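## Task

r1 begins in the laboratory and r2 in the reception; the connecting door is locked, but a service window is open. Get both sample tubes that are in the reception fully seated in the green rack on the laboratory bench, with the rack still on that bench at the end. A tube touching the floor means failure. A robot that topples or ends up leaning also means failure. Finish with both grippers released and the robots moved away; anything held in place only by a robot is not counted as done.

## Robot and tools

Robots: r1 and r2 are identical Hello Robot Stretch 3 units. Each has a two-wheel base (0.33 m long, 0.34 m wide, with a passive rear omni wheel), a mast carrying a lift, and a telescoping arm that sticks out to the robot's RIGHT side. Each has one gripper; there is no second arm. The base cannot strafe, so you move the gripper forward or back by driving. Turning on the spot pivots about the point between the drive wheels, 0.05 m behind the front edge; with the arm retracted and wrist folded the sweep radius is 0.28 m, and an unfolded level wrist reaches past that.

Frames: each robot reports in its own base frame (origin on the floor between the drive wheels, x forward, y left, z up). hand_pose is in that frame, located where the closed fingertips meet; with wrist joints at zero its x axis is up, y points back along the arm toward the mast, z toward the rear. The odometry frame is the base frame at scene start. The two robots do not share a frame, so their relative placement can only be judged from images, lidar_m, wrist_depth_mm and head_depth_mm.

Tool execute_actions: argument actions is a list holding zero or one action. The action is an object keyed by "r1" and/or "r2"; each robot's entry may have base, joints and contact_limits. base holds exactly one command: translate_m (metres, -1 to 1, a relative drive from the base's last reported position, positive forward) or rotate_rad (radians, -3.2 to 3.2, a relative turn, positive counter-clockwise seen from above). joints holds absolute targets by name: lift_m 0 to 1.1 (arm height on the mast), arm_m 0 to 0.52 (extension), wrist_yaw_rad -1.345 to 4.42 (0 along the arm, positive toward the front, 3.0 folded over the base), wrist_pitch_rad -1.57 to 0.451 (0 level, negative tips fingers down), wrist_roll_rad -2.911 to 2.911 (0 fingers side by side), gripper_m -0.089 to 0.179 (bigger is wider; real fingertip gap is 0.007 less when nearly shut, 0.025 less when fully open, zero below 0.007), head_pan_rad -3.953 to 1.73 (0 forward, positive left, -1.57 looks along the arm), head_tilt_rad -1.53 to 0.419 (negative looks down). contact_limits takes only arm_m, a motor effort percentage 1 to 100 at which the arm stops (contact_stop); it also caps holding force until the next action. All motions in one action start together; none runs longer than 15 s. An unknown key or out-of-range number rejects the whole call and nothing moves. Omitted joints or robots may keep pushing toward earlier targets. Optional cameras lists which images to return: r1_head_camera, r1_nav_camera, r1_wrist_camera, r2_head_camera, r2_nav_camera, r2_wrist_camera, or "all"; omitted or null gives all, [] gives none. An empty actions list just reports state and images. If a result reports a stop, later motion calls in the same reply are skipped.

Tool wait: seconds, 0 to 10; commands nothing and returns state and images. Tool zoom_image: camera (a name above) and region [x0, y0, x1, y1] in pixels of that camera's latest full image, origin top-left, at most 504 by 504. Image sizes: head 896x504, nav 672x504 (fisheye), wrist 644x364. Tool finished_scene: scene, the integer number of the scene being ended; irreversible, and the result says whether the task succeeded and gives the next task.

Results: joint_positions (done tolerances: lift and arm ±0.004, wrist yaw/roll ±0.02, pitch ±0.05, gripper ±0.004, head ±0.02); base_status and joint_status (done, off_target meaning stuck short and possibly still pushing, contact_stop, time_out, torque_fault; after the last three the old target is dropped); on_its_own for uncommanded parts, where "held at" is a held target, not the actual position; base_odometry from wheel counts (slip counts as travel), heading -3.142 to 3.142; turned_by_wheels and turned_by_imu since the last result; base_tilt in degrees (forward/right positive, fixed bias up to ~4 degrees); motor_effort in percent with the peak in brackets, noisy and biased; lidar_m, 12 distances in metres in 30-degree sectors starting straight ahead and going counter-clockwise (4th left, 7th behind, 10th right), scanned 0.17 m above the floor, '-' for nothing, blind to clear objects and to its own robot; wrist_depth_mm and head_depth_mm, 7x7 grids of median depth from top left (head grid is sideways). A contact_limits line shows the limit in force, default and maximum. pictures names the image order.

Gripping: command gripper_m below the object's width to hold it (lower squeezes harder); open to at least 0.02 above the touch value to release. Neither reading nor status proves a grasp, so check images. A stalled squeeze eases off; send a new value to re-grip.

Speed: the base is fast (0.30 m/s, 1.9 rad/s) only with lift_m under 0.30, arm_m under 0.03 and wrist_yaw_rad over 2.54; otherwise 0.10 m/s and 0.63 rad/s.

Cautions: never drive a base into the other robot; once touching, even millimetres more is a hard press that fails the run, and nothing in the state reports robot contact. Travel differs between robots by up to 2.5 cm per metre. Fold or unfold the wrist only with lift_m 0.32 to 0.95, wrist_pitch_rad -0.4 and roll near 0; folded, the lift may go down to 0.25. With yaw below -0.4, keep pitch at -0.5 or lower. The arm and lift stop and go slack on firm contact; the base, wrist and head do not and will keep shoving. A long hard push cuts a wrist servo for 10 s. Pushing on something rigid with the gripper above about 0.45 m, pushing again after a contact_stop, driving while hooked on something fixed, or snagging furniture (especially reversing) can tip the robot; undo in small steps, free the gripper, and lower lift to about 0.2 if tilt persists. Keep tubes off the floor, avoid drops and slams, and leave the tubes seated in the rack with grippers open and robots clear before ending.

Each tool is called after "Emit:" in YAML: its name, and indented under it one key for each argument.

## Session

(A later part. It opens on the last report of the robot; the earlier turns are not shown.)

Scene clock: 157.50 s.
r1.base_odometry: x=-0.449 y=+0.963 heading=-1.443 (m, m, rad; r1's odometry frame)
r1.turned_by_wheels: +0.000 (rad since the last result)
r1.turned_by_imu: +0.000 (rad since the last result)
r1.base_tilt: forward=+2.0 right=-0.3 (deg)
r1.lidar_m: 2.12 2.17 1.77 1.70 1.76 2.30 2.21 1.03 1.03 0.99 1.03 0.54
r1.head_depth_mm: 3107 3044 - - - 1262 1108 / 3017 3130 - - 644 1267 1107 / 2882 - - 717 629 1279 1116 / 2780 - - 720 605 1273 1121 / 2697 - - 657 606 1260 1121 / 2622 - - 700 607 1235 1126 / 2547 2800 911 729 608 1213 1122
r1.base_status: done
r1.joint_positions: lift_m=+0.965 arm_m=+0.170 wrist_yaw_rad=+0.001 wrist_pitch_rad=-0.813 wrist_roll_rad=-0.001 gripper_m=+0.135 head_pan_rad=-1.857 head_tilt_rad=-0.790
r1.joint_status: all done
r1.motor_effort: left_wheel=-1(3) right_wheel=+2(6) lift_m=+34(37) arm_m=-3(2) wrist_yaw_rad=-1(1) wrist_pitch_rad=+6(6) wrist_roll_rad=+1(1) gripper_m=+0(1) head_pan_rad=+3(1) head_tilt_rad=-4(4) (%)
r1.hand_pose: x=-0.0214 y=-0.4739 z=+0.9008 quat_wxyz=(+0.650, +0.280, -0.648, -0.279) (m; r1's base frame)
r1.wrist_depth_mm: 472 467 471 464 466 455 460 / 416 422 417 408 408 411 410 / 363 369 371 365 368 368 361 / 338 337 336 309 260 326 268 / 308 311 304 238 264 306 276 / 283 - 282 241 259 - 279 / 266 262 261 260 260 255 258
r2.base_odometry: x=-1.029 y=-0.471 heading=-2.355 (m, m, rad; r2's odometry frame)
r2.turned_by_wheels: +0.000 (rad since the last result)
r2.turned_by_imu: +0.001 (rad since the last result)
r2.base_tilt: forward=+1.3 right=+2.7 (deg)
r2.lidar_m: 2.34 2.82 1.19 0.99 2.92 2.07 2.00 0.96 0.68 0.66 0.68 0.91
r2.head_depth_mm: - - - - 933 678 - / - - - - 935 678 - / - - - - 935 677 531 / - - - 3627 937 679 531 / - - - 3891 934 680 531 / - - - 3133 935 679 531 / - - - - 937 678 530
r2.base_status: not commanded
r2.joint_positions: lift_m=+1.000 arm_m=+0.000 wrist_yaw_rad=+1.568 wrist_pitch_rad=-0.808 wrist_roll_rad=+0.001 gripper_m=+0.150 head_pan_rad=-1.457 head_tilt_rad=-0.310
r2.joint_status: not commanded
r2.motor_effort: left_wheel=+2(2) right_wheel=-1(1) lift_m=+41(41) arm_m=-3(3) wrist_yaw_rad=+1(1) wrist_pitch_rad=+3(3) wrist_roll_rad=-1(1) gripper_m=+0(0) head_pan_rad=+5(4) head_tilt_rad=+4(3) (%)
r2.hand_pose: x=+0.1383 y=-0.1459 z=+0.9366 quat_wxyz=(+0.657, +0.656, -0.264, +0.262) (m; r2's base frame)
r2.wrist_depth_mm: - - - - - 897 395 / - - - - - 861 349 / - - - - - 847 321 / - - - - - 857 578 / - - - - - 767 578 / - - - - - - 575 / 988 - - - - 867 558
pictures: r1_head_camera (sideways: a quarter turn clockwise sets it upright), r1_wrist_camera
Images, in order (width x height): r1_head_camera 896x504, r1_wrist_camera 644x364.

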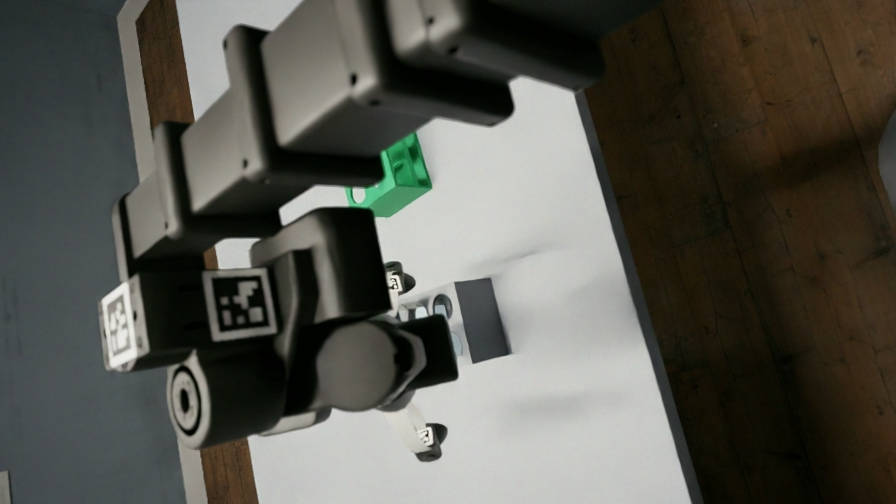

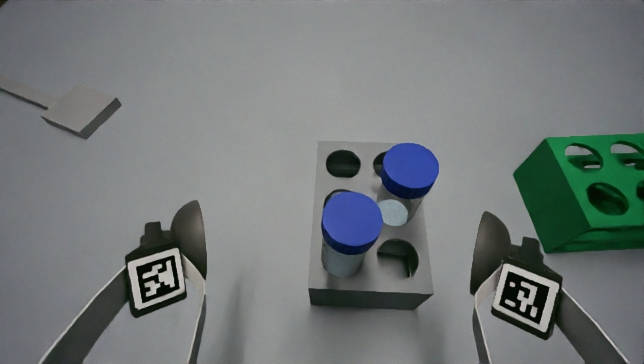

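Emit:
execute_actions:
  actions:
    - {"r1":{"base":{"translate_m":-0.009},"joints":{"lift_m":0.945,"arm_m":0.19,"gripper_m":0.08}}}
  cameras: ["r1_wrist_camera"]

Scene clock: 160.00 s.
r1.base_odometry: x=-0.450 y=+0.971 heading=-1.443 (m, m, rad; r1's odometry frame)
r1.turned_by_wheels: +0.000 (rad since the last result)
r1.turned_by_imu: +0.000 (rad since the last result)
r1.base_tilt: forward=+2.1 right=-0.5 (deg)
r1.lidar_m: 2.13 2.17 1.76 1.70 1.76 2.29 2.20 1.02 1.03 0.99 1.03 0.55
r1.head_depth_mm: 3074 1165 916 - - 1243 1110 / 3007 2937 - - 622 1270 1112 / 2882 3166 - 701 630 1275 1115 / 2821 - - 723 604 1281 1113 / 2721 - - 656 604 1258 1121 / 2667 2932 - 690 606 1233 1126 / 2560 2812 914 730 609 1217 1126
r1.base_status: done
r1.joint_positions: lift_m=+0.945 arm_m=+0.190 wrist_yaw_rad=+0.001 wrist_pitch_rad=-0.813 wrist_roll_rad=-0.001 gripper_m=+0.080 head_pan_rad=-1.857 head_tilt_rad=-0.790
r1.joint_status: all done
r1.motor_effort: left_wheel=-1(6) right_wheel=+2(4) lift_m=+24(31) arm_m=+2(4) wrist_yaw_rad=-2(1) wrist_pitch_rad=+6(5) wrist_roll_rad=+1(1) gripper_m=+0(99) head_pan_rad=+3(2) head_tilt_rad=-4(4) (%)
r1.hand_pose: x=-0.0214 y=-0.4933 z=+0.8813 quat_wxyz=(+0.650, +0.280, -0.648, -0.279) (m; r1's base frame)
r1.wrist_depth_mm: 441 437 435 426 434 436 437 / 384 384 386 385 385 388 382 / 340 348 346 344 344 346 340 / 313 313 314 275 178 302 244 / 285 285 292 160 232 282 247 / 264 263 255 201 240 265 258 / 243 241 243 238 237 242 239
r2.base_odometry: x=-1.029 y=-0.471 heading=-2.355 (m, m, rad; r2's odometry frame)
r2.turned_by_wheels: +0.000 (rad since the last result)
r2.turned_by_imu: +0.001 (rad since the last result)
r2.base_tilt: forward=+1.3 right=+2.7 (deg)
r2.lidar_m: 2.34 2.83 1.19 0.99 2.91 2.08 2.00 0.96 0.69 0.66 0.68 0.91
r2.head_depth_mm: - - - - 933 677 - / - - - - 935 678 - / - - - - 934 679 531 / - - - 3648 937 679 531 / - - - 3911 937 678 531 / - - - 3095 935 678 532 / - - - - 937 677 530
r2.base_status: not commanded
r2.joint_positions: lift_m=+1.000 arm_m=+0.000 wrist_yaw_rad=+1.568 wrist_pitch_rad=-0.808 wrist_roll_rad=+0.001 gripper_m=+0.150 head_pan_rad=-1.457 head_tilt_rad=-0.310
r2.joint_status: not commanded
r2.motor_effort: left_wheel=+2(2) right_wheel=-1(1) lift_m=+41(41) arm_m=-4(3) wrist_yaw_rad=+2(1) wrist_pitch_rad=+3(3) wrist_roll_rad=-1(1) gripper_m=+0(0) head_pan_rad=+4(4) head_tilt_rad=+3(3) (%)
r2.hand_pose: x=+0.1383 y=-0.1459 z=+0.9366 quat_wxyz=(+0.657, +0.656, -0.264, +0.262) (m; r2's base frame)
r2.wrist_depth_mm: - - - - - 837 395 / - - - - - 881 352 / - - - - - 860 320 / - - - - - 852 576 / - - - - - 765 583 / - - - - - - 583 / 954 988 - - - 890 551
pictures: r1_wrist_camera
Images, in order (width x height): r1_wrist_camera 644x364.

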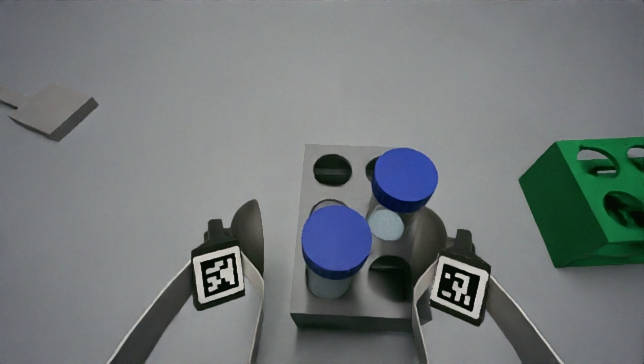

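Emit:
zoom_image:
  camera: "r1_wrist_camera"
  region: [220, 130, 500, 340]

Region (220, 130, 500, 340) of r1_wrist_camera's 644x364 image, scaled by 1.800; it fills the top 378 rows of this view, and the rest is white.

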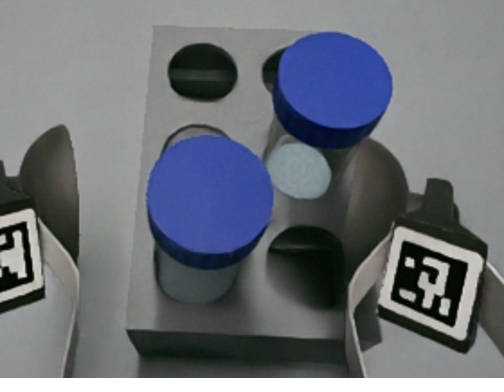

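Emit:
execute_actions:
  actions:
    - {"r1":{"joints":{"lift_m":0.925,"gripper_m":0.062}}}
  cameras: ["r1_wrist_camera"]

Scene clock: 161.43 s.
r1.base_odometry: x=-0.450 y=+0.971 heading=-1.443 (m, m, rad; r1's odometry frame)
r1.turned_by_wheels: +0.000 (rad since the last result)
r1.turned_by_imu: +0.000 (rad since the last result)
r1.base_tilt: forward=+2.0 right=-0.5 (deg)
r1.lidar_m: 2.13 2.18 1.76 1.70 1.76 2.28 2.20 1.02 1.03 0.99 1.03 0.55
r1.head_depth_mm: 3127 1169 887 - - 1219 1110 / 3044 2918 956 - 1413 1272 1107 / 2886 3099 - 690 628 1277 1117 / 2830 3142 - 703 603 1281 1115 / 2731 2992 - 657 605 1256 1122 / 2613 2855 - 708 607 1232 1122 / 2596 2797 915 731 608 1219 1124
r1.base_status: not commanded
r1.joint_positions: lift_m=+0.925 arm_m=+0.190 wrist_yaw_rad=+0.001 wrist_pitch_rad=-0.813 wrist_roll_rad=-0.001 gripper_m=+0.062 head_pan_rad=-1.857 head_tilt_rad=-0.790
r1.joint_status: all done
r1.motor_effort: left_wheel=-1(1) right_wheel=+1(2) lift_m=+24(23) arm_m=+2(2) wrist_yaw_rad=-1(1) wrist_pitch_rad=+6(6) wrist_roll_rad=+1(2) gripper_m=+1(79) head_pan_rad=+2(3) head_tilt_rad=-4(4) (%)
r1.hand_pose: x=-0.0214 y=-0.4933 z=+0.8613 quat_wxyz=(+0.650, +0.280, -0.648, -0.279) (m; r1's base frame)
r1.wrist_depth_mm: 409 408 403 405 405 399 403 / 353 356 356 358 357 354 354 / 317 319 316 311 311 315 306 / 292 290 286 224 211 285 235 / 265 265 268 140 207 263 237 / 243 242 238 183 182 241 241 / 224 226 224 223 221 224 223
r2.base_odometry: x=-1.029 y=-0.471 heading=-2.355 (m, m, rad; r2's odometry frame)
r2.turned_by_wheels: +0.000 (rad since the last result)
r2.turned_by_imu: +0.000 (rad since the last result)
r2.base_tilt: forward=+1.2 right=+2.7 (deg)
r2.lidar_m: 2.35 2.82 1.19 0.99 2.90 2.08 2.00 0.96 0.69 0.66 0.68 0.91
r2.head_depth_mm: - - - - 934 676 - / - - - - 937 678 - / - - - - 932 677 531 / - - - 3630 937 679 531 / - - - 3957 937 679 531 / - - - 3143 940 679 531 / - - - - 936 678 530
r2.base_status: not commanded
r2.joint_positions: lift_m=+1.000 arm_m=+0.000 wrist_yaw_rad=+1.568 wrist_pitch_rad=-0.808 wrist_roll_rad=+0.001 gripper_m=+0.150 head_pan_rad=-1.457 head_tilt_rad=-0.310
r2.joint_status: not commanded
r2.motor_effort: left_wheel=+2(2) right_wheel=-1(1) lift_m=+41(41) arm_m=-3(4) wrist_yaw_rad=+1(3) wrist_pitch_rad=+3(3) wrist_roll_rad=-1(1) gripper_m=+0(0) head_pan_rad=+5(4) head_tilt_rad=+3(3) (%)
r2.hand_pose: x=+0.1383 y=-0.1459 z=+0.9366 quat_wxyz=(+0.657, +0.656, -0.264, +0.262) (m; r2's base frame)
r2.wrist_depth_mm: - - - - - 857 393 / - - - - - 868 349 / - - - - - 846 325 / - - - - - 861 580 / - - - - - 774 576 / - - - - - - 578 / - - 989 - - 905 552
pictures: r1_wrist_camera
Images, in order (width x height): r1_wrist_camera 644x364.

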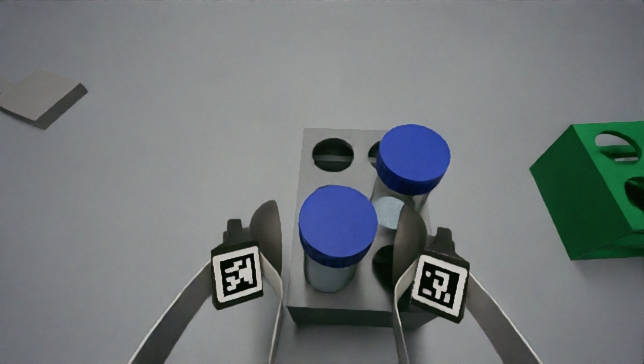

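Emit:
execute_actions:
  actions:
    - {"r1":{"joints":{"lift_m":0.931,"arm_m":0.197}}}
  cameras: []

Emit:
execute_actions:
  actions:
    - {"r1":{"joints":{"gripper_m":0.0}}}
  cameras: ["r1_wrist_camera"]

Scene clock: 162.50 s.
r1.base_odometry: x=-0.450 y=+0.971 heading=-1.443 (m, m, rad; r1's odometry frame)
r1.turned_by_wheels: +0.000 (rad since the last result)
r1.turned_by_imu: +0.000 (rad since the last result)
r1.base_tilt: forward=+2.1 right=-0.4 (deg)
r1.lidar_m: 2.13 2.18 1.76 1.70 1.76 2.29 2.20 1.02 1.03 0.99 1.03 0.55
r1.head_depth_mm: 3085 1172 902 - - 1233 1109 / 3038 2937 960 - 1386 1275 1111 / 2909 3091 - 697 629 1267 1118 / 2825 3061 - 720 603 1276 1125 / 2742 - - 655 604 1261 1117 / 2676 2860 - 708 606 1235 1121 / 2560 2818 915 730 608 1211 1125
r1.base_status: not commanded
r1.joint_positions: lift_m=+0.931 arm_m=+0.197 wrist_yaw_rad=+0.001 wrist_pitch_rad=-0.813 wrist_roll_rad=-0.001 gripper_m=+0.062 head_pan_rad=-1.857 head_tilt_rad=-0.790
r1.joint_status: all done
r1.motor_effort: left_wheel=-1(1) right_wheel=+2(2) lift_m=+34(34) arm_m=+3(6) wrist_yaw_rad=-1(1) wrist_pitch_rad=+6(6) wrist_roll_rad=+1(2) gripper_m=+1(0) head_pan_rad=+3(3) head_tilt_rad=-4(4) (%)
r1.hand_pose: x=-0.0214 y=-0.5003 z=+0.8668 quat_wxyz=(+0.650, +0.280, -0.648, -0.279) (m; r1's base frame)
r1.wrist_depth_mm: 412 414 414 407 415 410 410 / 373 365 363 360 365 358 361 / 319 326 329 327 328 325 323 / 297 294 296 263 162 288 234 / 272 273 273 145 221 266 229 / 251 247 243 184 234 248 246 / 229 229 229 223 223 229 229
r2.base_odometry: x=-1.029 y=-0.471 heading=-2.355 (m, m, rad; r2's odometry frame)
r2.turned_by_wheels: +0.000 (rad since the last result)
r2.turned_by_imu: +0.000 (rad since the last result)
r2.base_tilt: forward=+1.3 right=+2.7 (deg)
r2.lidar_m: 2.34 2.83 1.19 0.99 2.92 2.07 1.99 0.96 0.69 0.66 0.68 0.91
r2.head_depth_mm: - - - - 935 677 - / - - - - 935 676 - / - - - - 936 678 530 / - - - 3630 935 678 531 / - - - 3890 934 677 530 / - - - 3102 936 679 531 / - - - - 939 677 530
r2.base_status: not commanded
r2.joint_positions: lift_m=+1.000 arm_m=+0.000 wrist_yaw_rad=+1.568 wrist_pitch_rad=-0.808 wrist_roll_rad=+0.001 gripper_m=+0.150 head_pan_rad=-1.457 head_tilt_rad=-0.310
r2.joint_status: not commanded
r2.motor_effort: left_wheel=+2(2) right_wheel=-1(1) lift_m=+41(41) arm_m=-3(4) wrist_yaw_rad=+1(2) wrist_pitch_rad=+3(3) wrist_roll_rad=-1(1) gripper_m=+0(0) head_pan_rad=+4(5) head_tilt_rad=+3(3) (%)
r2.hand_pose: x=+0.1383 y=-0.1459 z=+0.9366 quat_wxyz=(+0.657, +0.656, -0.264, +0.262) (m; r2's base frame)
r2.wrist_depth_mm: - - - - - 856 389 / - - - - - 845 356 / - - - - - 857 319 / - - - - - 852 585 / - - - - - 783 574 / - - - - - - 575 / - 986 - - - 871 537
pictures: none
No camera images: the call's "cameras" was empty. Leave "cameras" out to get every camera's image.

Scene clock: 163.60 s.
r1.base_odometry: x=-0.450 y=+0.971 heading=-1.443 (m, m, rad; r1's odometry frame)
r1.turned_by_wheels: +0.000 (rad since the last result)
r1.turned_by_imu: +0.000 (rad since the last result)
r1.base_tilt: forward=+2.1 right=-0.6 (deg)
r1.lidar_m: 2.13 2.17 1.76 1.70 1.77 2.29 2.20 1.02 1.03 0.99 1.03 0.55
r1.head_depth_mm: 3152 1169 900 - - 1228 1109 / 2988 2935 956 - 1376 1271 1109 / 2940 3110 - 701 630 1278 1119 / 2841 3089 - 721 604 1279 1116 / 2728 - - 656 606 1258 1118 / 2638 2856 - 709 608 1240 1118 / 2575 2815 910 731 608 1216 1122
r1.base_status: not commanded
r1.joint_positions: lift_m=+0.931 arm_m=+0.197 wrist_yaw_rad=+0.001 wrist_pitch_rad=-0.813 wrist_roll_rad=-0.001 gripper_m=+0.001 head_pan_rad=-1.857 head_tilt_rad=-0.790
r1.joint_status: all done
r1.motor_effort: left_wheel=-1(1) right_wheel=+2(2) lift_m=+34(34) arm_m=+2(2) wrist_yaw_rad=-1(1) wrist_pitch_rad=+6(6) wrist_roll_rad=+1(1) gripper_m=-14(98) head_pan_rad=+3(3) head_tilt_rad=-4(4) (%)
r1.hand_pose: x=-0.0214 y=-0.5003 z=+0.8668 quat_wxyz=(+0.650, +0.280, -0.648, -0.279) (m; r1's base frame)
r1.wrist_depth_mm: 417 410 413 415 411 406 414 / 366 363 361 361 363 363 361 / 321 323 329 327 320 325 326 / 296 296 296 261 161 287 235 / 272 267 271 140 233 268 228 / 247 250 250 168 - 248 246 / 232 232 230 223 222 230 229
r2.base_odometry: x=-1.029 y=-0.471 heading=-2.355 (m, m, rad; r2's odometry frame)
r2.turned_by_wheels: +0.000 (rad since the last result)
r2.turned_by_imu: +0.000 (rad since the last result)
r2.base_tilt: forward=+1.3 right=+2.7 (deg)
r2.lidar_m: 2.34 2.82 1.19 0.99 2.92 2.07 2.00 0.96 0.69 0.66 0.67 0.91
r2.head_depth_mm: - - - - 934 677 - / - - - - 932 677 - / - - - - 933 679 531 / - - - 3649 936 677 531 / - - - 3877 934 679 532 / - - - 3137 937 678 530 / - - - - 937 678 530
r2.base_status: not commanded
r2.joint_positions: lift_m=+1.000 arm_m=+0.000 wrist_yaw_rad=+1.568 wrist_pitch_rad=-0.808 wrist_roll_rad=+0.001 gripper_m=+0.150 head_pan_rad=-1.457 head_tilt_rad=-0.310
r2.joint_status: not commanded
r2.motor_effort: left_wheel=+2(3) right_wheel=-1(0) lift_m=+40(41) arm_m=-3(3) wrist_yaw_rad=+2(2) wrist_pitch_rad=+3(3) wrist_roll_rad=-1(1) gripper_m=+0(0) head_pan_rad=+5(5) head_tilt_rad=+3(3) (%)
r2.hand_pose: x=+0.1383 y=-0.1459 z=+0.9366 quat_wxyz=(+0.657, +0.656, -0.264, +0.262) (m; r2's base frame)
r2.wrist_depth_mm: - - - - - 840 395 / - - - - - 856 352 / - - - - - 867 322 / - - - - - 868 573 / - - - - - 766 588 / - - - - - - 581 / 990 - - 993 - 873 550
pictures: r1_wrist_camera
Images, in order (width x height): r1_wrist_camera 644x364.

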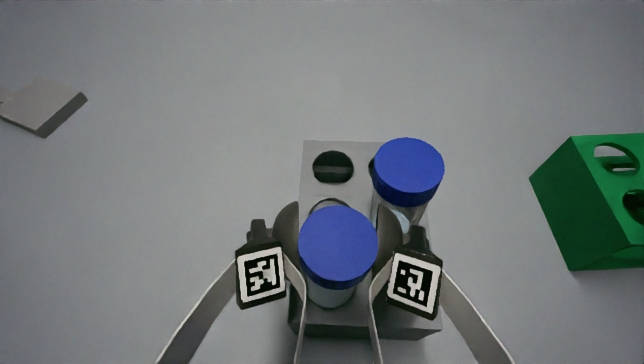

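Emit:
execute_actions:
  actions:
    - {"r1":{"joints":{"lift_m":1.02}}}
  cameras: ["r1_wrist_camera"]

Emit:
execute_actions:
  actions:
    - {"r1":{"base":{"translate_m":-0.242},"joints":{"arm_m":0.265,"head_pan_rad":-1.5,"head_tilt_rad":-0.75}}}
  cameras: ["r1_wrist_camera","r1_head_camera"]

Scene clock: 165.80 s.
r1.base_odometry: x=-0.450 y=+0.971 heading=-1.443 (m, m, rad; r1's odometry frame)
r1.turned_by_wheels: +0.000 (rad since the last result)
r1.turned_by_imu: +0.000 (rad since the last result)
r1.base_tilt: forward=+2.1 right=-0.5 (deg)
r1.lidar_m: 2.13 2.17 1.77 1.70 1.76 2.29 2.20 1.02 1.03 0.99 1.03 0.55
r1.head_depth_mm: - - - 692 1380 1269 1111 / - - 871 715 643 1273 1111 / - 1115 891 706 629 1279 1116 / - - 898 721 603 1278 1119 / - - 903 660 605 1256 1119 / - - - 706 608 1234 1126 / 2534 2787 914 732 609 1216 1130
r1.base_status: not commanded
r1.joint_positions: lift_m=+1.020 arm_m=+0.197 wrist_yaw_rad=+0.001 wrist_pitch_rad=-0.813 wrist_roll_rad=-0.001 gripper_m=+0.001 head_pan_rad=-1.857 head_tilt_rad=-0.790
r1.joint_status: all done
r1.motor_effort: left_wheel=-1(1) right_wheel=+1(1) lift_m=+34(36) arm_m=+2(2) wrist_yaw_rad=-1(2) wrist_pitch_rad=+6(5) wrist_roll_rad=+1(1) gripper_m=-14(14) head_pan_rad=+3(3) head_tilt_rad=-4(4) (%)
r1.hand_pose: x=-0.0214 y=-0.5003 z=+0.9558 quat_wxyz=(+0.650, +0.280, -0.648, -0.279) (m; r1's base frame)
r1.wrist_depth_mm: 577 557 559 567 544 554 541 / 488 483 493 491 489 478 476 / 440 436 438 435 431 433 436 / 398 400 399 395 395 399 392 / 362 362 360 139 364 333 307 / 333 330 336 164 - 325 314 / 310 309 308 302 302 306 306
r2.base_odometry: x=-1.029 y=-0.471 heading=-2.355 (m, m, rad; r2's odometry frame)
r2.turned_by_wheels: +0.000 (rad since the last result)
r2.turned_by_imu: +0.001 (rad since the last result)
r2.base_tilt: forward=+1.3 right=+2.7 (deg)
r2.lidar_m: 2.34 2.83 1.19 0.99 2.92 2.07 1.99 0.96 0.69 0.66 0.68 0.92
r2.head_depth_mm: - - - - 933 676 - / - - - - 933 677 - / - - - - 934 678 531 / - - - 3637 935 678 530 / - - - 3929 934 679 531 / - - - 3147 937 678 531 / - - - - 935 678 531
r2.base_status: not commanded
r2.joint_positions: lift_m=+1.000 arm_m=+0.000 wrist_yaw_rad=+1.568 wrist_pitch_rad=-0.808 wrist_roll_rad=+0.001 gripper_m=+0.150 head_pan_rad=-1.457 head_tilt_rad=-0.310
r2.joint_status: not commanded
r2.motor_effort: left_wheel=+1(2) right_wheel=-1(0) lift_m=+41(41) arm_m=-4(4) wrist_yaw_rad=+2(2) wrist_pitch_rad=+3(3) wrist_roll_rad=-1(1) gripper_m=+0(0) head_pan_rad=+3(4) head_tilt_rad=+3(3) (%)
r2.hand_pose: x=+0.1383 y=-0.1459 z=+0.9366 quat_wxyz=(+0.657, +0.656, -0.264, +0.262) (m; r2's base frame)
r2.wrist_depth_mm: - - - - - 855 389 / - - - - - 859 349 / - - - - - 848 322 / - - - - - 860 560 / - - - - - 781 585 / - - - - - - 577 / 990 - 990 - - 883 547
pictures: r1_wrist_camera
Images, in order (width x height): r1_wrist_camera 644x364.

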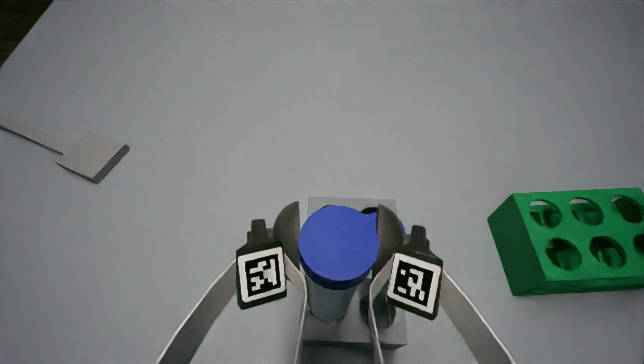

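Scene clock: 169.17 s.
r1.base_odometry: x=-0.481 y=+1.211 heading=-1.443 (m, m, rad; r1's odometry frame)
r1.turned_by_wheels: +0.000 (rad since the last result)
r1.turned_by_imu: -0.001 (rad since the last result)
r1.base_tilt: forward=+1.9 right=-0.4 (deg)
r1.lidar_m: 2.37 2.44 1.76 1.70 1.76 2.04 1.96 0.79 1.04 1.00 1.03 0.76
r1.head_depth_mm: - - 935 738 611 1226 1117 / - - 938 723 615 1236 1120 / 2614 - 848 702 615 1249 1125 / 2739 2972 950 730 617 1274 1123 / 2724 2993 961 729 620 1276 1125 / 2737 3001 964 693 623 1278 1133 / 2746 3017 967 761 626 1284 1139
r1.base_status: done
r1.joint_positions: lift_m=+1.020 arm_m=+0.265 wrist_yaw_rad=+0.001 wrist_pitch_rad=-0.815 wrist_roll_rad=-0.001 gripper_m=+0.001 head_pan_rad=-1.507 head_tilt_rad=-0.754
r1.joint_status: all done
r1.motor_effort: left_wheel=-1(5) right_wheel=+1(3) lift_m=+34(35) arm_m=+2(0) wrist_yaw_rad=-1(1) wrist_pitch_rad=+7(7) wrist_roll_rad=+1(1) gripper_m=-14(14) head_pan_rad=+2(18) head_tilt_rad=+2(6) (%)
r1.hand_pose: x=-0.0214 y=-0.5679 z=+0.9555 quat_wxyz=(+0.650, +0.281, -0.648, -0.280) (m; r1's base frame)
r1.wrist_depth_mm: 555 560 550 550 544 542 527 / 482 488 487 482 480 478 484 / 443 439 436 434 439 432 429 / 394 397 393 390 393 391 394 / 360 360 359 140 364 358 356 / 222 319 335 152 - 331 330 / 261 294 299 253 301 305 304
r2.base_odometry: x=-1.029 y=-0.471 heading=-2.355 (m, m, rad; r2's odometry frame)
r2.turned_by_wheels: +0.000 (rad since the last result)
r2.turned_by_imu: +0.001 (rad since the last result)
r2.base_tilt: forward=+1.3 right=+2.7 (deg)
r2.lidar_m: 2.34 2.82 1.19 0.99 2.91 2.07 2.00 0.96 0.69 0.66 0.68 0.91
r2.head_depth_mm: - - - - 934 678 - / - - - - 932 677 - / - - - - 938 678 532 / - - - 3660 935 678 530 / - - - 3903 934 678 531 / - - - 3137 935 678 530 / - - - - 937 678 531
r2.base_status: not commanded
r2.joint_positions: lift_m=+1.000 arm_m=+0.000 wrist_yaw_rad=+1.568 wrist_pitch_rad=-0.808 wrist_roll_rad=+0.001 gripper_m=+0.150 head_pan_rad=-1.457 head_tilt_rad=-0.310
r2.joint_status: not commanded
r2.motor_effort: left_wheel=+2(2) right_wheel=-1(0) lift_m=+41(41) arm_m=-4(4) wrist_yaw_rad=+2(2) wrist_pitch_rad=+3(3) wrist_roll_rad=-1(1) gripper_m=+0(0) head_pan_rad=+5(5) head_tilt_rad=+3(3) (%)
r2.hand_pose: x=+0.1383 y=-0.1459 z=+0.9366 quat_wxyz=(+0.657, +0.656, -0.264, +0.262) (m; r2's base frame)
r2.wrist_depth_mm: - - - - - 854 393 / - - - - - 860 352 / - - - - - 841 319 / - - - - - 852 587 / - - - - - 767 571 / - - - - - - 578 / - - - - - 898 546
pictures: r1_head_camera (sideways: a quarter turn clockwise sets it upright), r1_wrist_camera
Images, in order (width x height): r1_head_camera 896x504, r1_wrist_camera 644x364.

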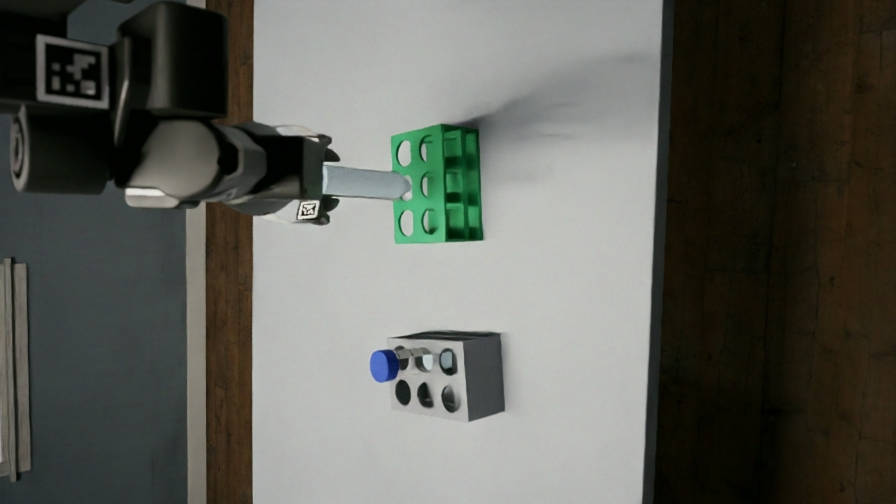

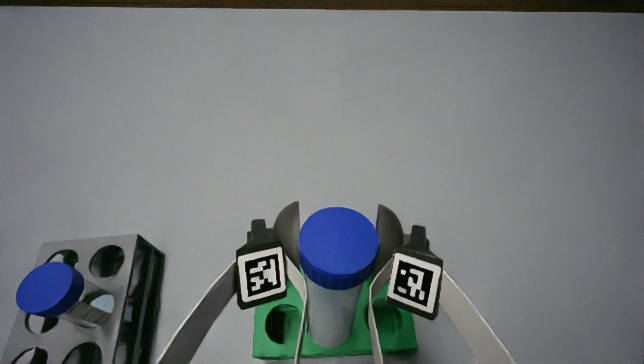

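Emit:
zoom_image:
  camera: "r1_head_camera"
  region: [300, 110, 500, 260]

Region (300, 110, 500, 260) of r1_head_camera's 896x504 image, scaled by 2.520, with more detail than that image has; it fills the top 378 rows of this view, and the rest is white.

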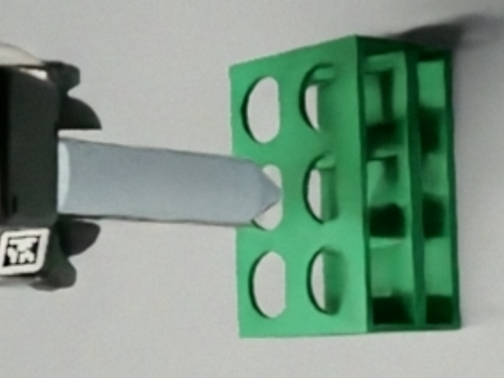

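Emit:
execute_actions:
  actions:
    - {"r1":{"joints":{"arm_m":0.285,"lift_m":1.003}}}
  cameras: ["r1_wrist_camera","r1_head_camera"]

Emit:
zoom_image:
  camera: "r1_head_camera"
  region: [300, 110, 500, 260]

Scene clock: 170.87 s.
r1.base_odometry: x=-0.481 y=+1.211 heading=-1.443 (m, m, rad; r1's odometry frame)
r1.turned_by_wheels: +0.000 (rad since the last result)
r1.turned_by_imu: +0.000 (rad since the last result)
r1.base_tilt: forward=+2.1 right=-0.6 (deg)
r1.lidar_m: 2.38 2.42 1.76 1.70 1.76 2.04 1.96 0.79 1.03 1.00 1.03 0.76
r1.head_depth_mm: - 2852 935 739 613 1234 1119 / - - 938 726 614 1232 1123 / 2555 - 850 705 618 1242 1125 / 2715 2968 950 729 618 1274 1124 / 2730 2969 960 729 620 1272 1133 / 2727 3002 961 694 623 1277 1135 / 2720 3031 972 758 625 1281 1133
r1.base_status: not commanded
r1.joint_positions: lift_m=+1.003 arm_m=+0.285 wrist_yaw_rad=+0.001 wrist_pitch_rad=-0.815 wrist_roll_rad=-0.001 gripper_m=+0.001 head_pan_rad=-1.507 head_tilt_rad=-0.754
r1.joint_status: all done
r1.motor_effort: left_wheel=-1(1) right_wheel=+2(2) lift_m=+24(30) arm_m=+2(2) wrist_yaw_rad=-1(1) wrist_pitch_rad=+7(7) wrist_roll_rad=+1(1) gripper_m=-14(14) head_pan_rad=+2(2) head_tilt_rad=+1(1) (%)
r1.hand_pose: x=-0.0214 y=-0.5879 z=+0.9389 quat_wxyz=(+0.650, +0.281, -0.648, -0.280) (m; r1's base frame)
r1.wrist_depth_mm: 528 529 526 525 524 508 521 / 471 470 466 463 462 461 458 / 417 416 416 419 417 409 409 / 378 378 377 373 378 374 376 / 347 344 345 140 348 343 343 / 270 305 321 151 - 313 313 / 234 286 284 245 284 291 292
r2.base_odometry: x=-1.029 y=-0.471 heading=-2.355 (m, m, rad; r2's odometry frame)
r2.turned_by_wheels: +0.000 (rad since the last result)
r2.turned_by_imu: +0.000 (rad since the last result)
r2.base_tilt: forward=+1.3 right=+2.7 (deg)
r2.lidar_m: 2.34 2.83 1.19 0.99 2.91 2.07 1.99 0.95 0.69 0.66 0.68 0.91
r2.head_depth_mm: - - - - 931 677 - / - - - - 934 678 - / - - - - 936 678 532 / - - - 3645 935 678 531 / - - - 3901 934 679 531 / - - - 3127 935 679 530 / - - - - 936 679 531
r2.base_status: not commanded
r2.joint_positions: lift_m=+1.000 arm_m=+0.000 wrist_yaw_rad=+1.568 wrist_pitch_rad=-0.808 wrist_roll_rad=+0.001 gripper_m=+0.150 head_pan_rad=-1.457 head_tilt_rad=-0.310
r2.joint_status: not commanded
r2.motor_effort: left_wheel=+3(3) right_wheel=+0(1) lift_m=+41(41) arm_m=-4(4) wrist_yaw_rad=+2(2) wrist_pitch_rad=+3(3) wrist_roll_rad=-1(1) gripper_m=+0(0) head_pan_rad=+4(5) head_tilt_rad=+2(3) (%)
r2.hand_pose: x=+0.1383 y=-0.1459 z=+0.9366 quat_wxyz=(+0.657, +0.656, -0.264, +0.262) (m; r2's base frame)
r2.wrist_depth_mm: - - - - - 852 388 / - - - - - 846 350 / - - - - - 861 321 / - - - - - 849 578 / - - - - - 774 582 / - - - - - - 593 / 982 961 - - - 881 549
pictures: r1_head_camera (sideways: a quarter turn clockwise sets it upright), r1_wrist_camera
Images, in order (width x height): r1_head_camera 896x504, r1_wrist_camera 644x364.

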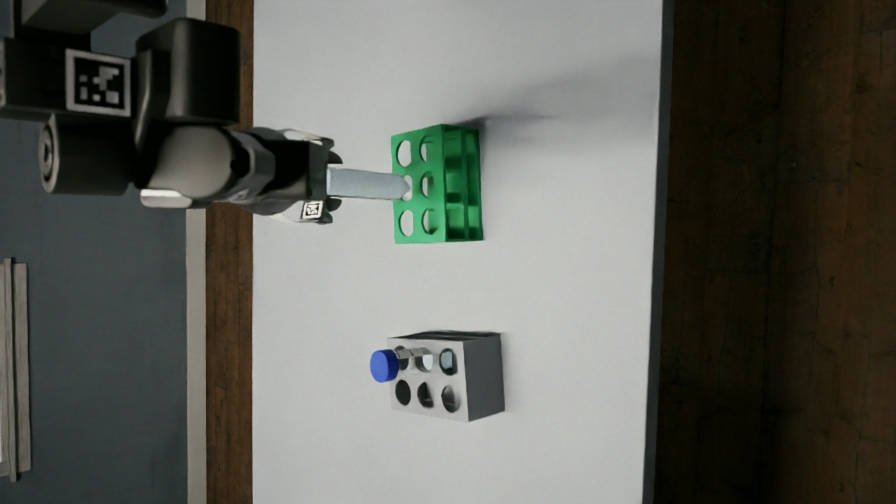

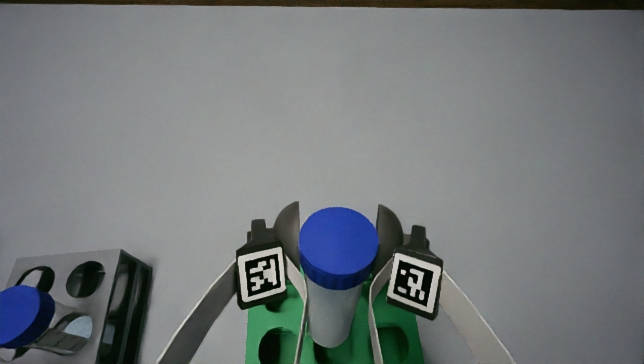

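Region (300, 110, 500, 260) of r1_head_camera's 896x504 image, scaled by 2.520, with more detail than that image has; it fills the top 378 rows of this view, and the rest is white.

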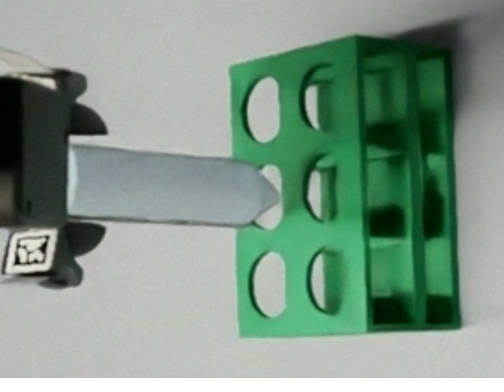

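Emit:
execute_actions:
  actions:
    - {"r1":{"joints":{"arm_m":0.292,"lift_m":0.99}}}
  cameras: ["r1_wrist_camera","r1_head_camera"]

Emit:
zoom_image:
  camera: "r1_head_camera"
  region: [300, 110, 500, 260]

Scene clock: 172.20 s.
r1.base_odometry: x=-0.481 y=+1.211 heading=-1.443 (m, m, rad; r1's odometry frame)
r1.turned_by_wheels: +0.000 (rad since the last result)
r1.turned_by_imu: +0.000 (rad since the last result)
r1.base_tilt: forward=+2.2 right=-0.4 (deg)
r1.lidar_m: 2.37 2.43 1.76 1.70 1.76 2.04 1.96 0.80 1.04 1.00 1.03 0.76
r1.head_depth_mm: 2524 2877 939 740 611 1224 1117 / - - 943 723 613 1244 1125 / 2611 - 846 705 617 1251 1128 / 2679 2958 958 731 620 1273 1126 / 2719 3005 957 727 620 1281 1135 / 2728 2973 967 692 624 1285 1127 / 2726 3008 970 761 626 1276 1130
r1.base_status: not commanded
r1.joint_positions: lift_m=+0.990 arm_m=+0.292 wrist_yaw_rad=+0.001 wrist_pitch_rad=-0.815 wrist_roll_rad=-0.001 gripper_m=+0.001 head_pan_rad=-1.507 head_tilt_rad=-0.754
r1.joint_status: all done
r1.motor_effort: left_wheel=-1(1) right_wheel=+2(2) lift_m=+24(24) arm_m=+2(1) wrist_yaw_rad=-1(1) wrist_pitch_rad=+6(7) wrist_roll_rad=+2(1) gripper_m=-14(14) head_pan_rad=+1(2) head_tilt_rad=+1(1) (%)
r1.hand_pose: x=-0.0214 y=-0.5949 z=+0.9259 quat_wxyz=(+0.650, +0.281, -0.648, -0.280) (m; r1's base frame)
r1.wrist_depth_mm: 503 503 507 492 502 500 495 / 452 450 443 442 443 433 441 / 400 394 399 392 395 394 395 / 363 364 361 362 355 356 357 / 335 331 334 140 331 327 331 / 258 296 303 151 - 304 303 / 229 277 273 230 273 280 280
r2.base_odometry: x=-1.029 y=-0.471 heading=-2.355 (m, m, rad; r2's odometry frame)
r2.turned_by_wheels: +0.000 (rad since the last result)
r2.turned_by_imu: +0.000 (rad since the last result)
r2.base_tilt: forward=+1.3 right=+2.7 (deg)
r2.lidar_m: 2.34 2.82 1.19 0.99 2.91 2.08 2.00 0.96 0.69 0.66 0.68 0.91
r2.head_depth_mm: - - - - 932 676 - / - - - - 934 678 - / - - - - 937 677 530 / - - - 3636 935 678 531 / - - - 3865 935 679 531 / - - - 3133 935 678 530 / - - - - 937 677 531
r2.base_status: not commanded
r2.joint_positions: lift_m=+1.000 arm_m=+0.000 wrist_yaw_rad=+1.568 wrist_pitch_rad=-0.808 wrist_roll_rad=+0.001 gripper_m=+0.150 head_pan_rad=-1.457 head_tilt_rad=-0.310
r2.joint_status: not commanded
r2.motor_effort: left_wheel=+2(2) right_wheel=-1(1) lift_m=+40(40) arm_m=-4(4) wrist_yaw_rad=+2(2) wrist_pitch_rad=+3(3) wrist_roll_rad=-1(1) gripper_m=+0(0) head_pan_rad=+4(5) head_tilt_rad=+3(3) (%)
r2.hand_pose: x=+0.1383 y=-0.1459 z=+0.9366 quat_wxyz=(+0.657, +0.656, -0.264, +0.262) (m; r2's base frame)
r2.wrist_depth_mm: - - - - - 859 388 / - - - - - 840 350 / - - - - - 855 322 / - - - - - 853 576 / - - - - - 785 583 / - - - - - - 580 / 979 972 - - - 877 548
pictures: r1_head_camera (sideways: a quarter turn clockwise sets it upright), r1_wrist_camera
Images, in order (width x height): r1_head_camera 896x504, r1_wrist_camera 644x364.

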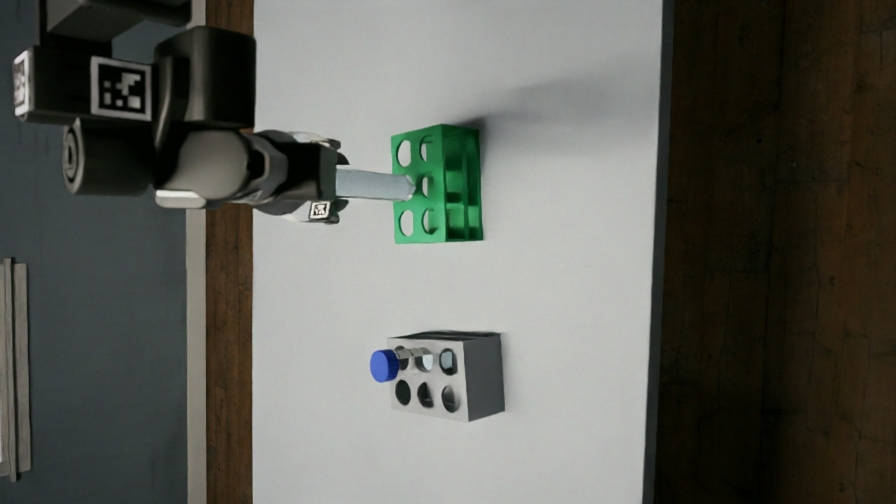

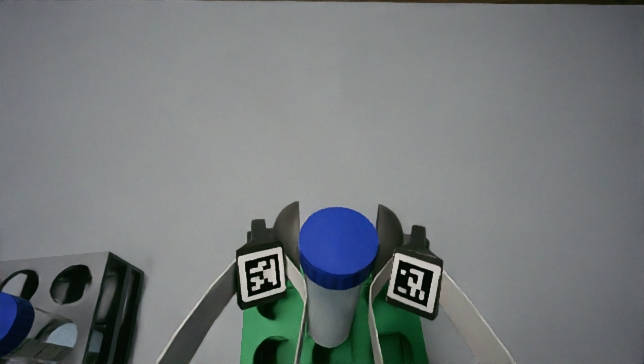

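Region (300, 110, 500, 260) of r1_head_camera's 896x504 image, scaled by 2.520, with more detail than that image has; it fills the top 378 rows of this view, and the rest is white.

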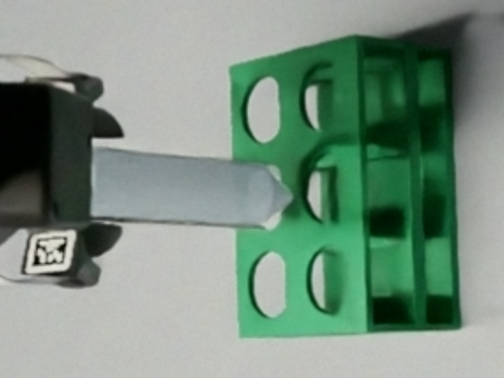

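Emit:
execute_actions:
  actions: []

Scene clock: 174.63 s.
r1.base_odometry: x=-0.481 y=+1.211 heading=-1.443 (m, m, rad; r1's odometry frame)
r1.turned_by_wheels: +0.000 (rad since the last result)
r1.turned_by_imu: +0.000 (rad since the last result)
r1.base_tilt: forward=+2.1 right=-0.4 (deg)
r1.lidar_m: 2.37 2.42 1.77 1.70 1.76 2.04 1.96 0.79 1.03 0.99 1.03 0.76
r1.head_depth_mm: 2514 2862 936 741 612 1235 1116 / - - 941 723 613 1238 1116 / 2599 - 853 703 616 1242 1128 / 2670 2943 952 730 618 1263 1132 / 2697 2986 956 731 621 1282 1133 / 2754 2967 965 694 624 1285 1133 / 2707 2997 968 763 626 1279 1133
r1.base_status: not commanded
r1.joint_positions: lift_m=+0.990 arm_m=+0.292 wrist_yaw_rad=+0.001 wrist_pitch_rad=-0.815 wrist_roll_rad=-0.001 gripper_m=+0.001 head_pan_rad=-1.507 head_tilt_rad=-0.754
r1.joint_status: all done
r1.motor_effort: left_wheel=-1(1) right_wheel=+2(2) lift_m=+24(24) arm_m=+2(1) wrist_yaw_rad=-1(1) wrist_pitch_rad=+6(7) wrist_roll_rad=+1(1) gripper_m=-15(14) head_pan_rad=+3(2) head_tilt_rad=+1(1) (%)
r1.hand_pose: x=-0.0214 y=-0.5949 z=+0.9259 quat_wxyz=(+0.650, +0.281, -0.648, -0.280) (m; r1's base frame)
r1.wrist_depth_mm: 520 501 500 506 504 497 496 / 448 449 448 446 442 445 439 / 400 401 398 395 396 394 394 / 365 364 364 358 359 362 354 / 333 330 332 141 334 325 330 / 259 297 305 152 - 303 301 / 231 281 272 229 272 280 282
r2.base_odometry: x=-1.029 y=-0.471 heading=-2.355 (m, m, rad; r2's odometry frame)
r2.turned_by_wheels: +0.000 (rad since the last result)
r2.turned_by_imu: +0.001 (rad since the last result)
r2.base_tilt: forward=+1.3 right=+2.7 (deg)
r2.lidar_m: 2.34 2.82 1.19 0.99 2.91 2.07 2.00 0.96 0.69 0.66 0.68 0.91
r2.head_depth_mm: - - - - 934 676 - / - - - - 935 677 - / - - - - 935 679 531 / - - - 3601 935 678 531 / - - - 3903 935 679 531 / - - - 3167 940 678 531 / - - - - 936 678 531
r2.base_status: not commanded
r2.joint_positions: lift_m=+1.000 arm_m=+0.000 wrist_yaw_rad=+1.568 wrist_pitch_rad=-0.808 wrist_roll_rad=+0.001 gripper_m=+0.150 head_pan_rad=-1.457 head_tilt_rad=-0.310
r2.joint_status: not commanded
r2.motor_effort: left_wheel=+2(2) right_wheel=+0(1) lift_m=+41(40) arm_m=-4(4) wrist_yaw_rad=+3(2) wrist_pitch_rad=+3(3) wrist_roll_rad=-1(1) gripper_m=+0(0) head_pan_rad=+4(5) head_tilt_rad=+3(3) (%)
r2.hand_pose: x=+0.1383 y=-0.1459 z=+0.9366 quat_wxyz=(+0.657, +0.656, -0.264, +0.262) (m; r2's base frame)
r2.wrist_depth_mm: - - - - - 856 390 / - - - - - 863 348 / - - - - - 852 319 / - - - - - 858 588 / - - - - - 787 571 / - - - - - - 584 / 992 - - 1000 - 887 552
pictures: r1_head_camera (sideways: a quarter turn clockwise sets it upright), r1_nav_camera (sideways: a quarter turn counterclockwise sets it upright), r1_wrist_camera, r2_head_camera (sideways: a quarter turn clockwise sets it upright), r2_nav_camera (sideways: a quarter turn counterclockwise sets it upright), r2_wrist_camera
Images, in order (width x height): r1_head_camera 896x504, r1_nav_camera 672x504, r1_wrist_camera 644x364, r2_head_camera 896x504, r2_nav_camera 672x504, r2_wrist_camera 644x364.

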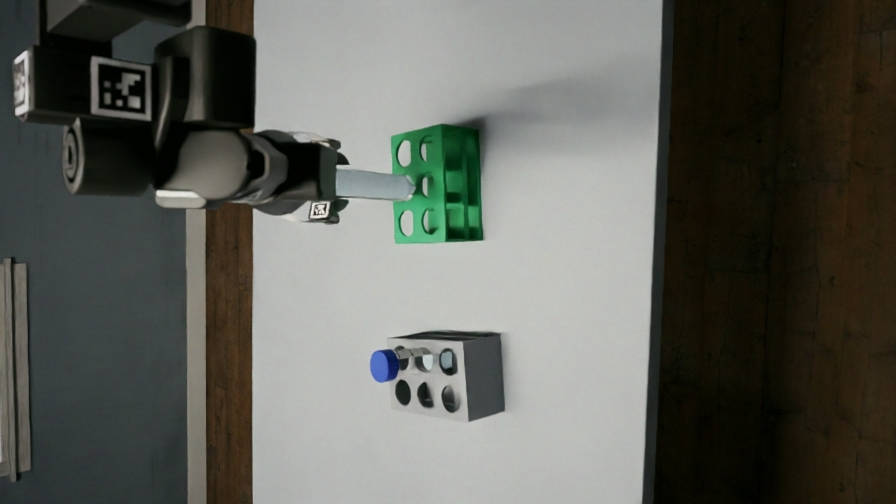

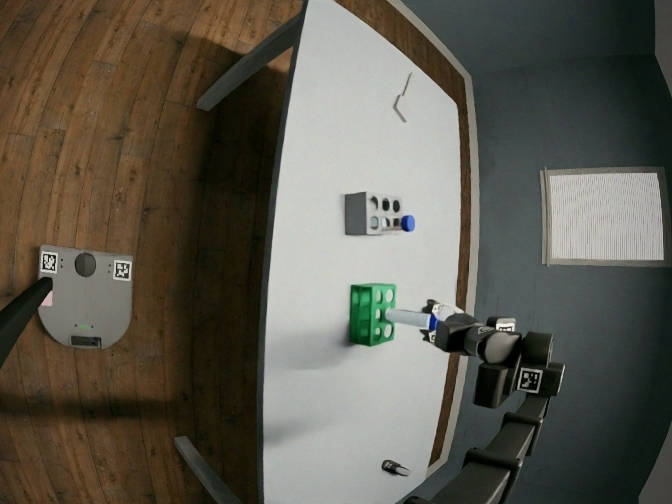

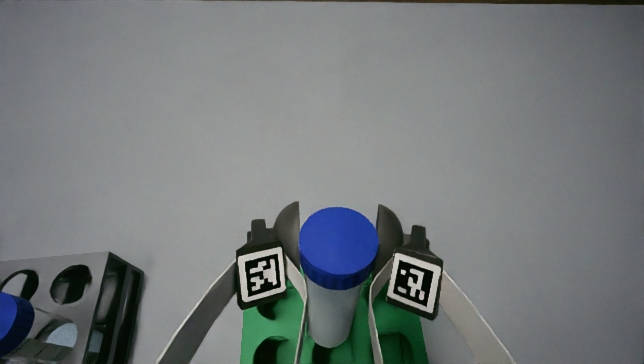

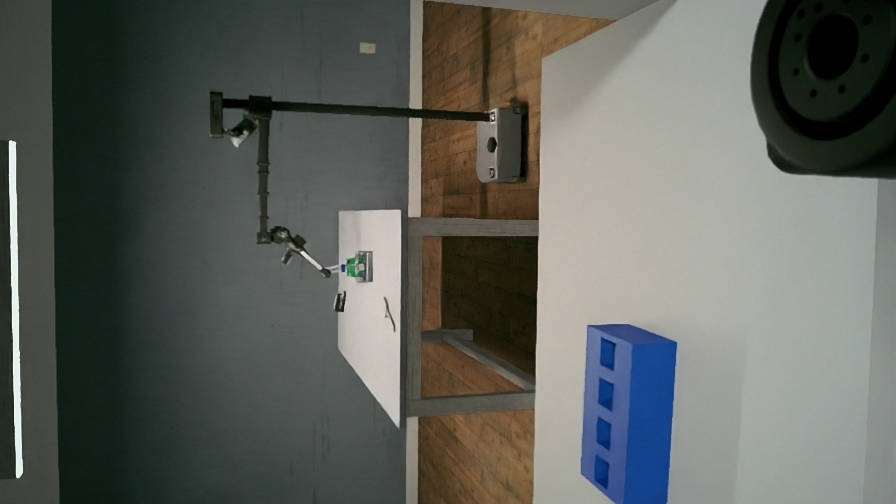

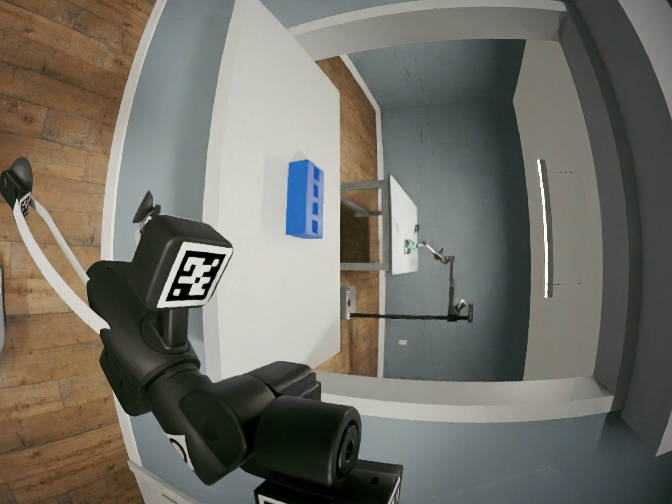

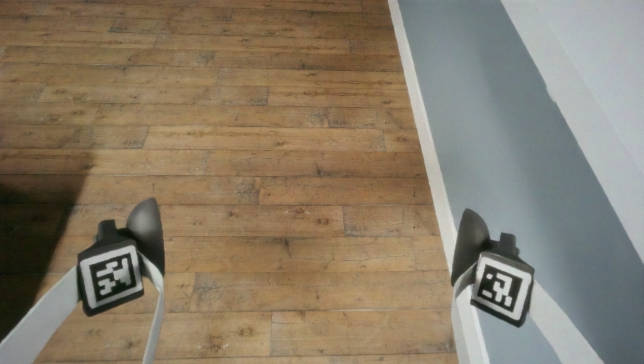

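Emit:
zoom_image:
  camera: "r2_head_camera"
  region: [300, 230, 400, 300]

Region (300, 230, 400, 300) of r2_head_camera's 896x504 image, scaled by 5.040, with more detail than that image has; it fills the top 353 rows of this view, and the rest is white.

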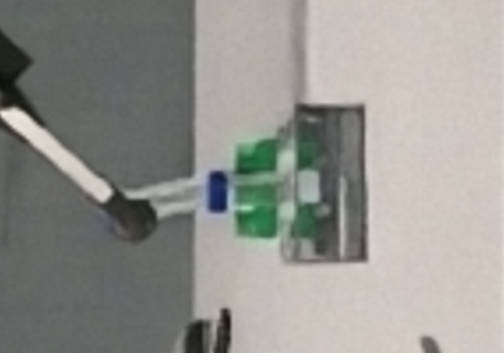

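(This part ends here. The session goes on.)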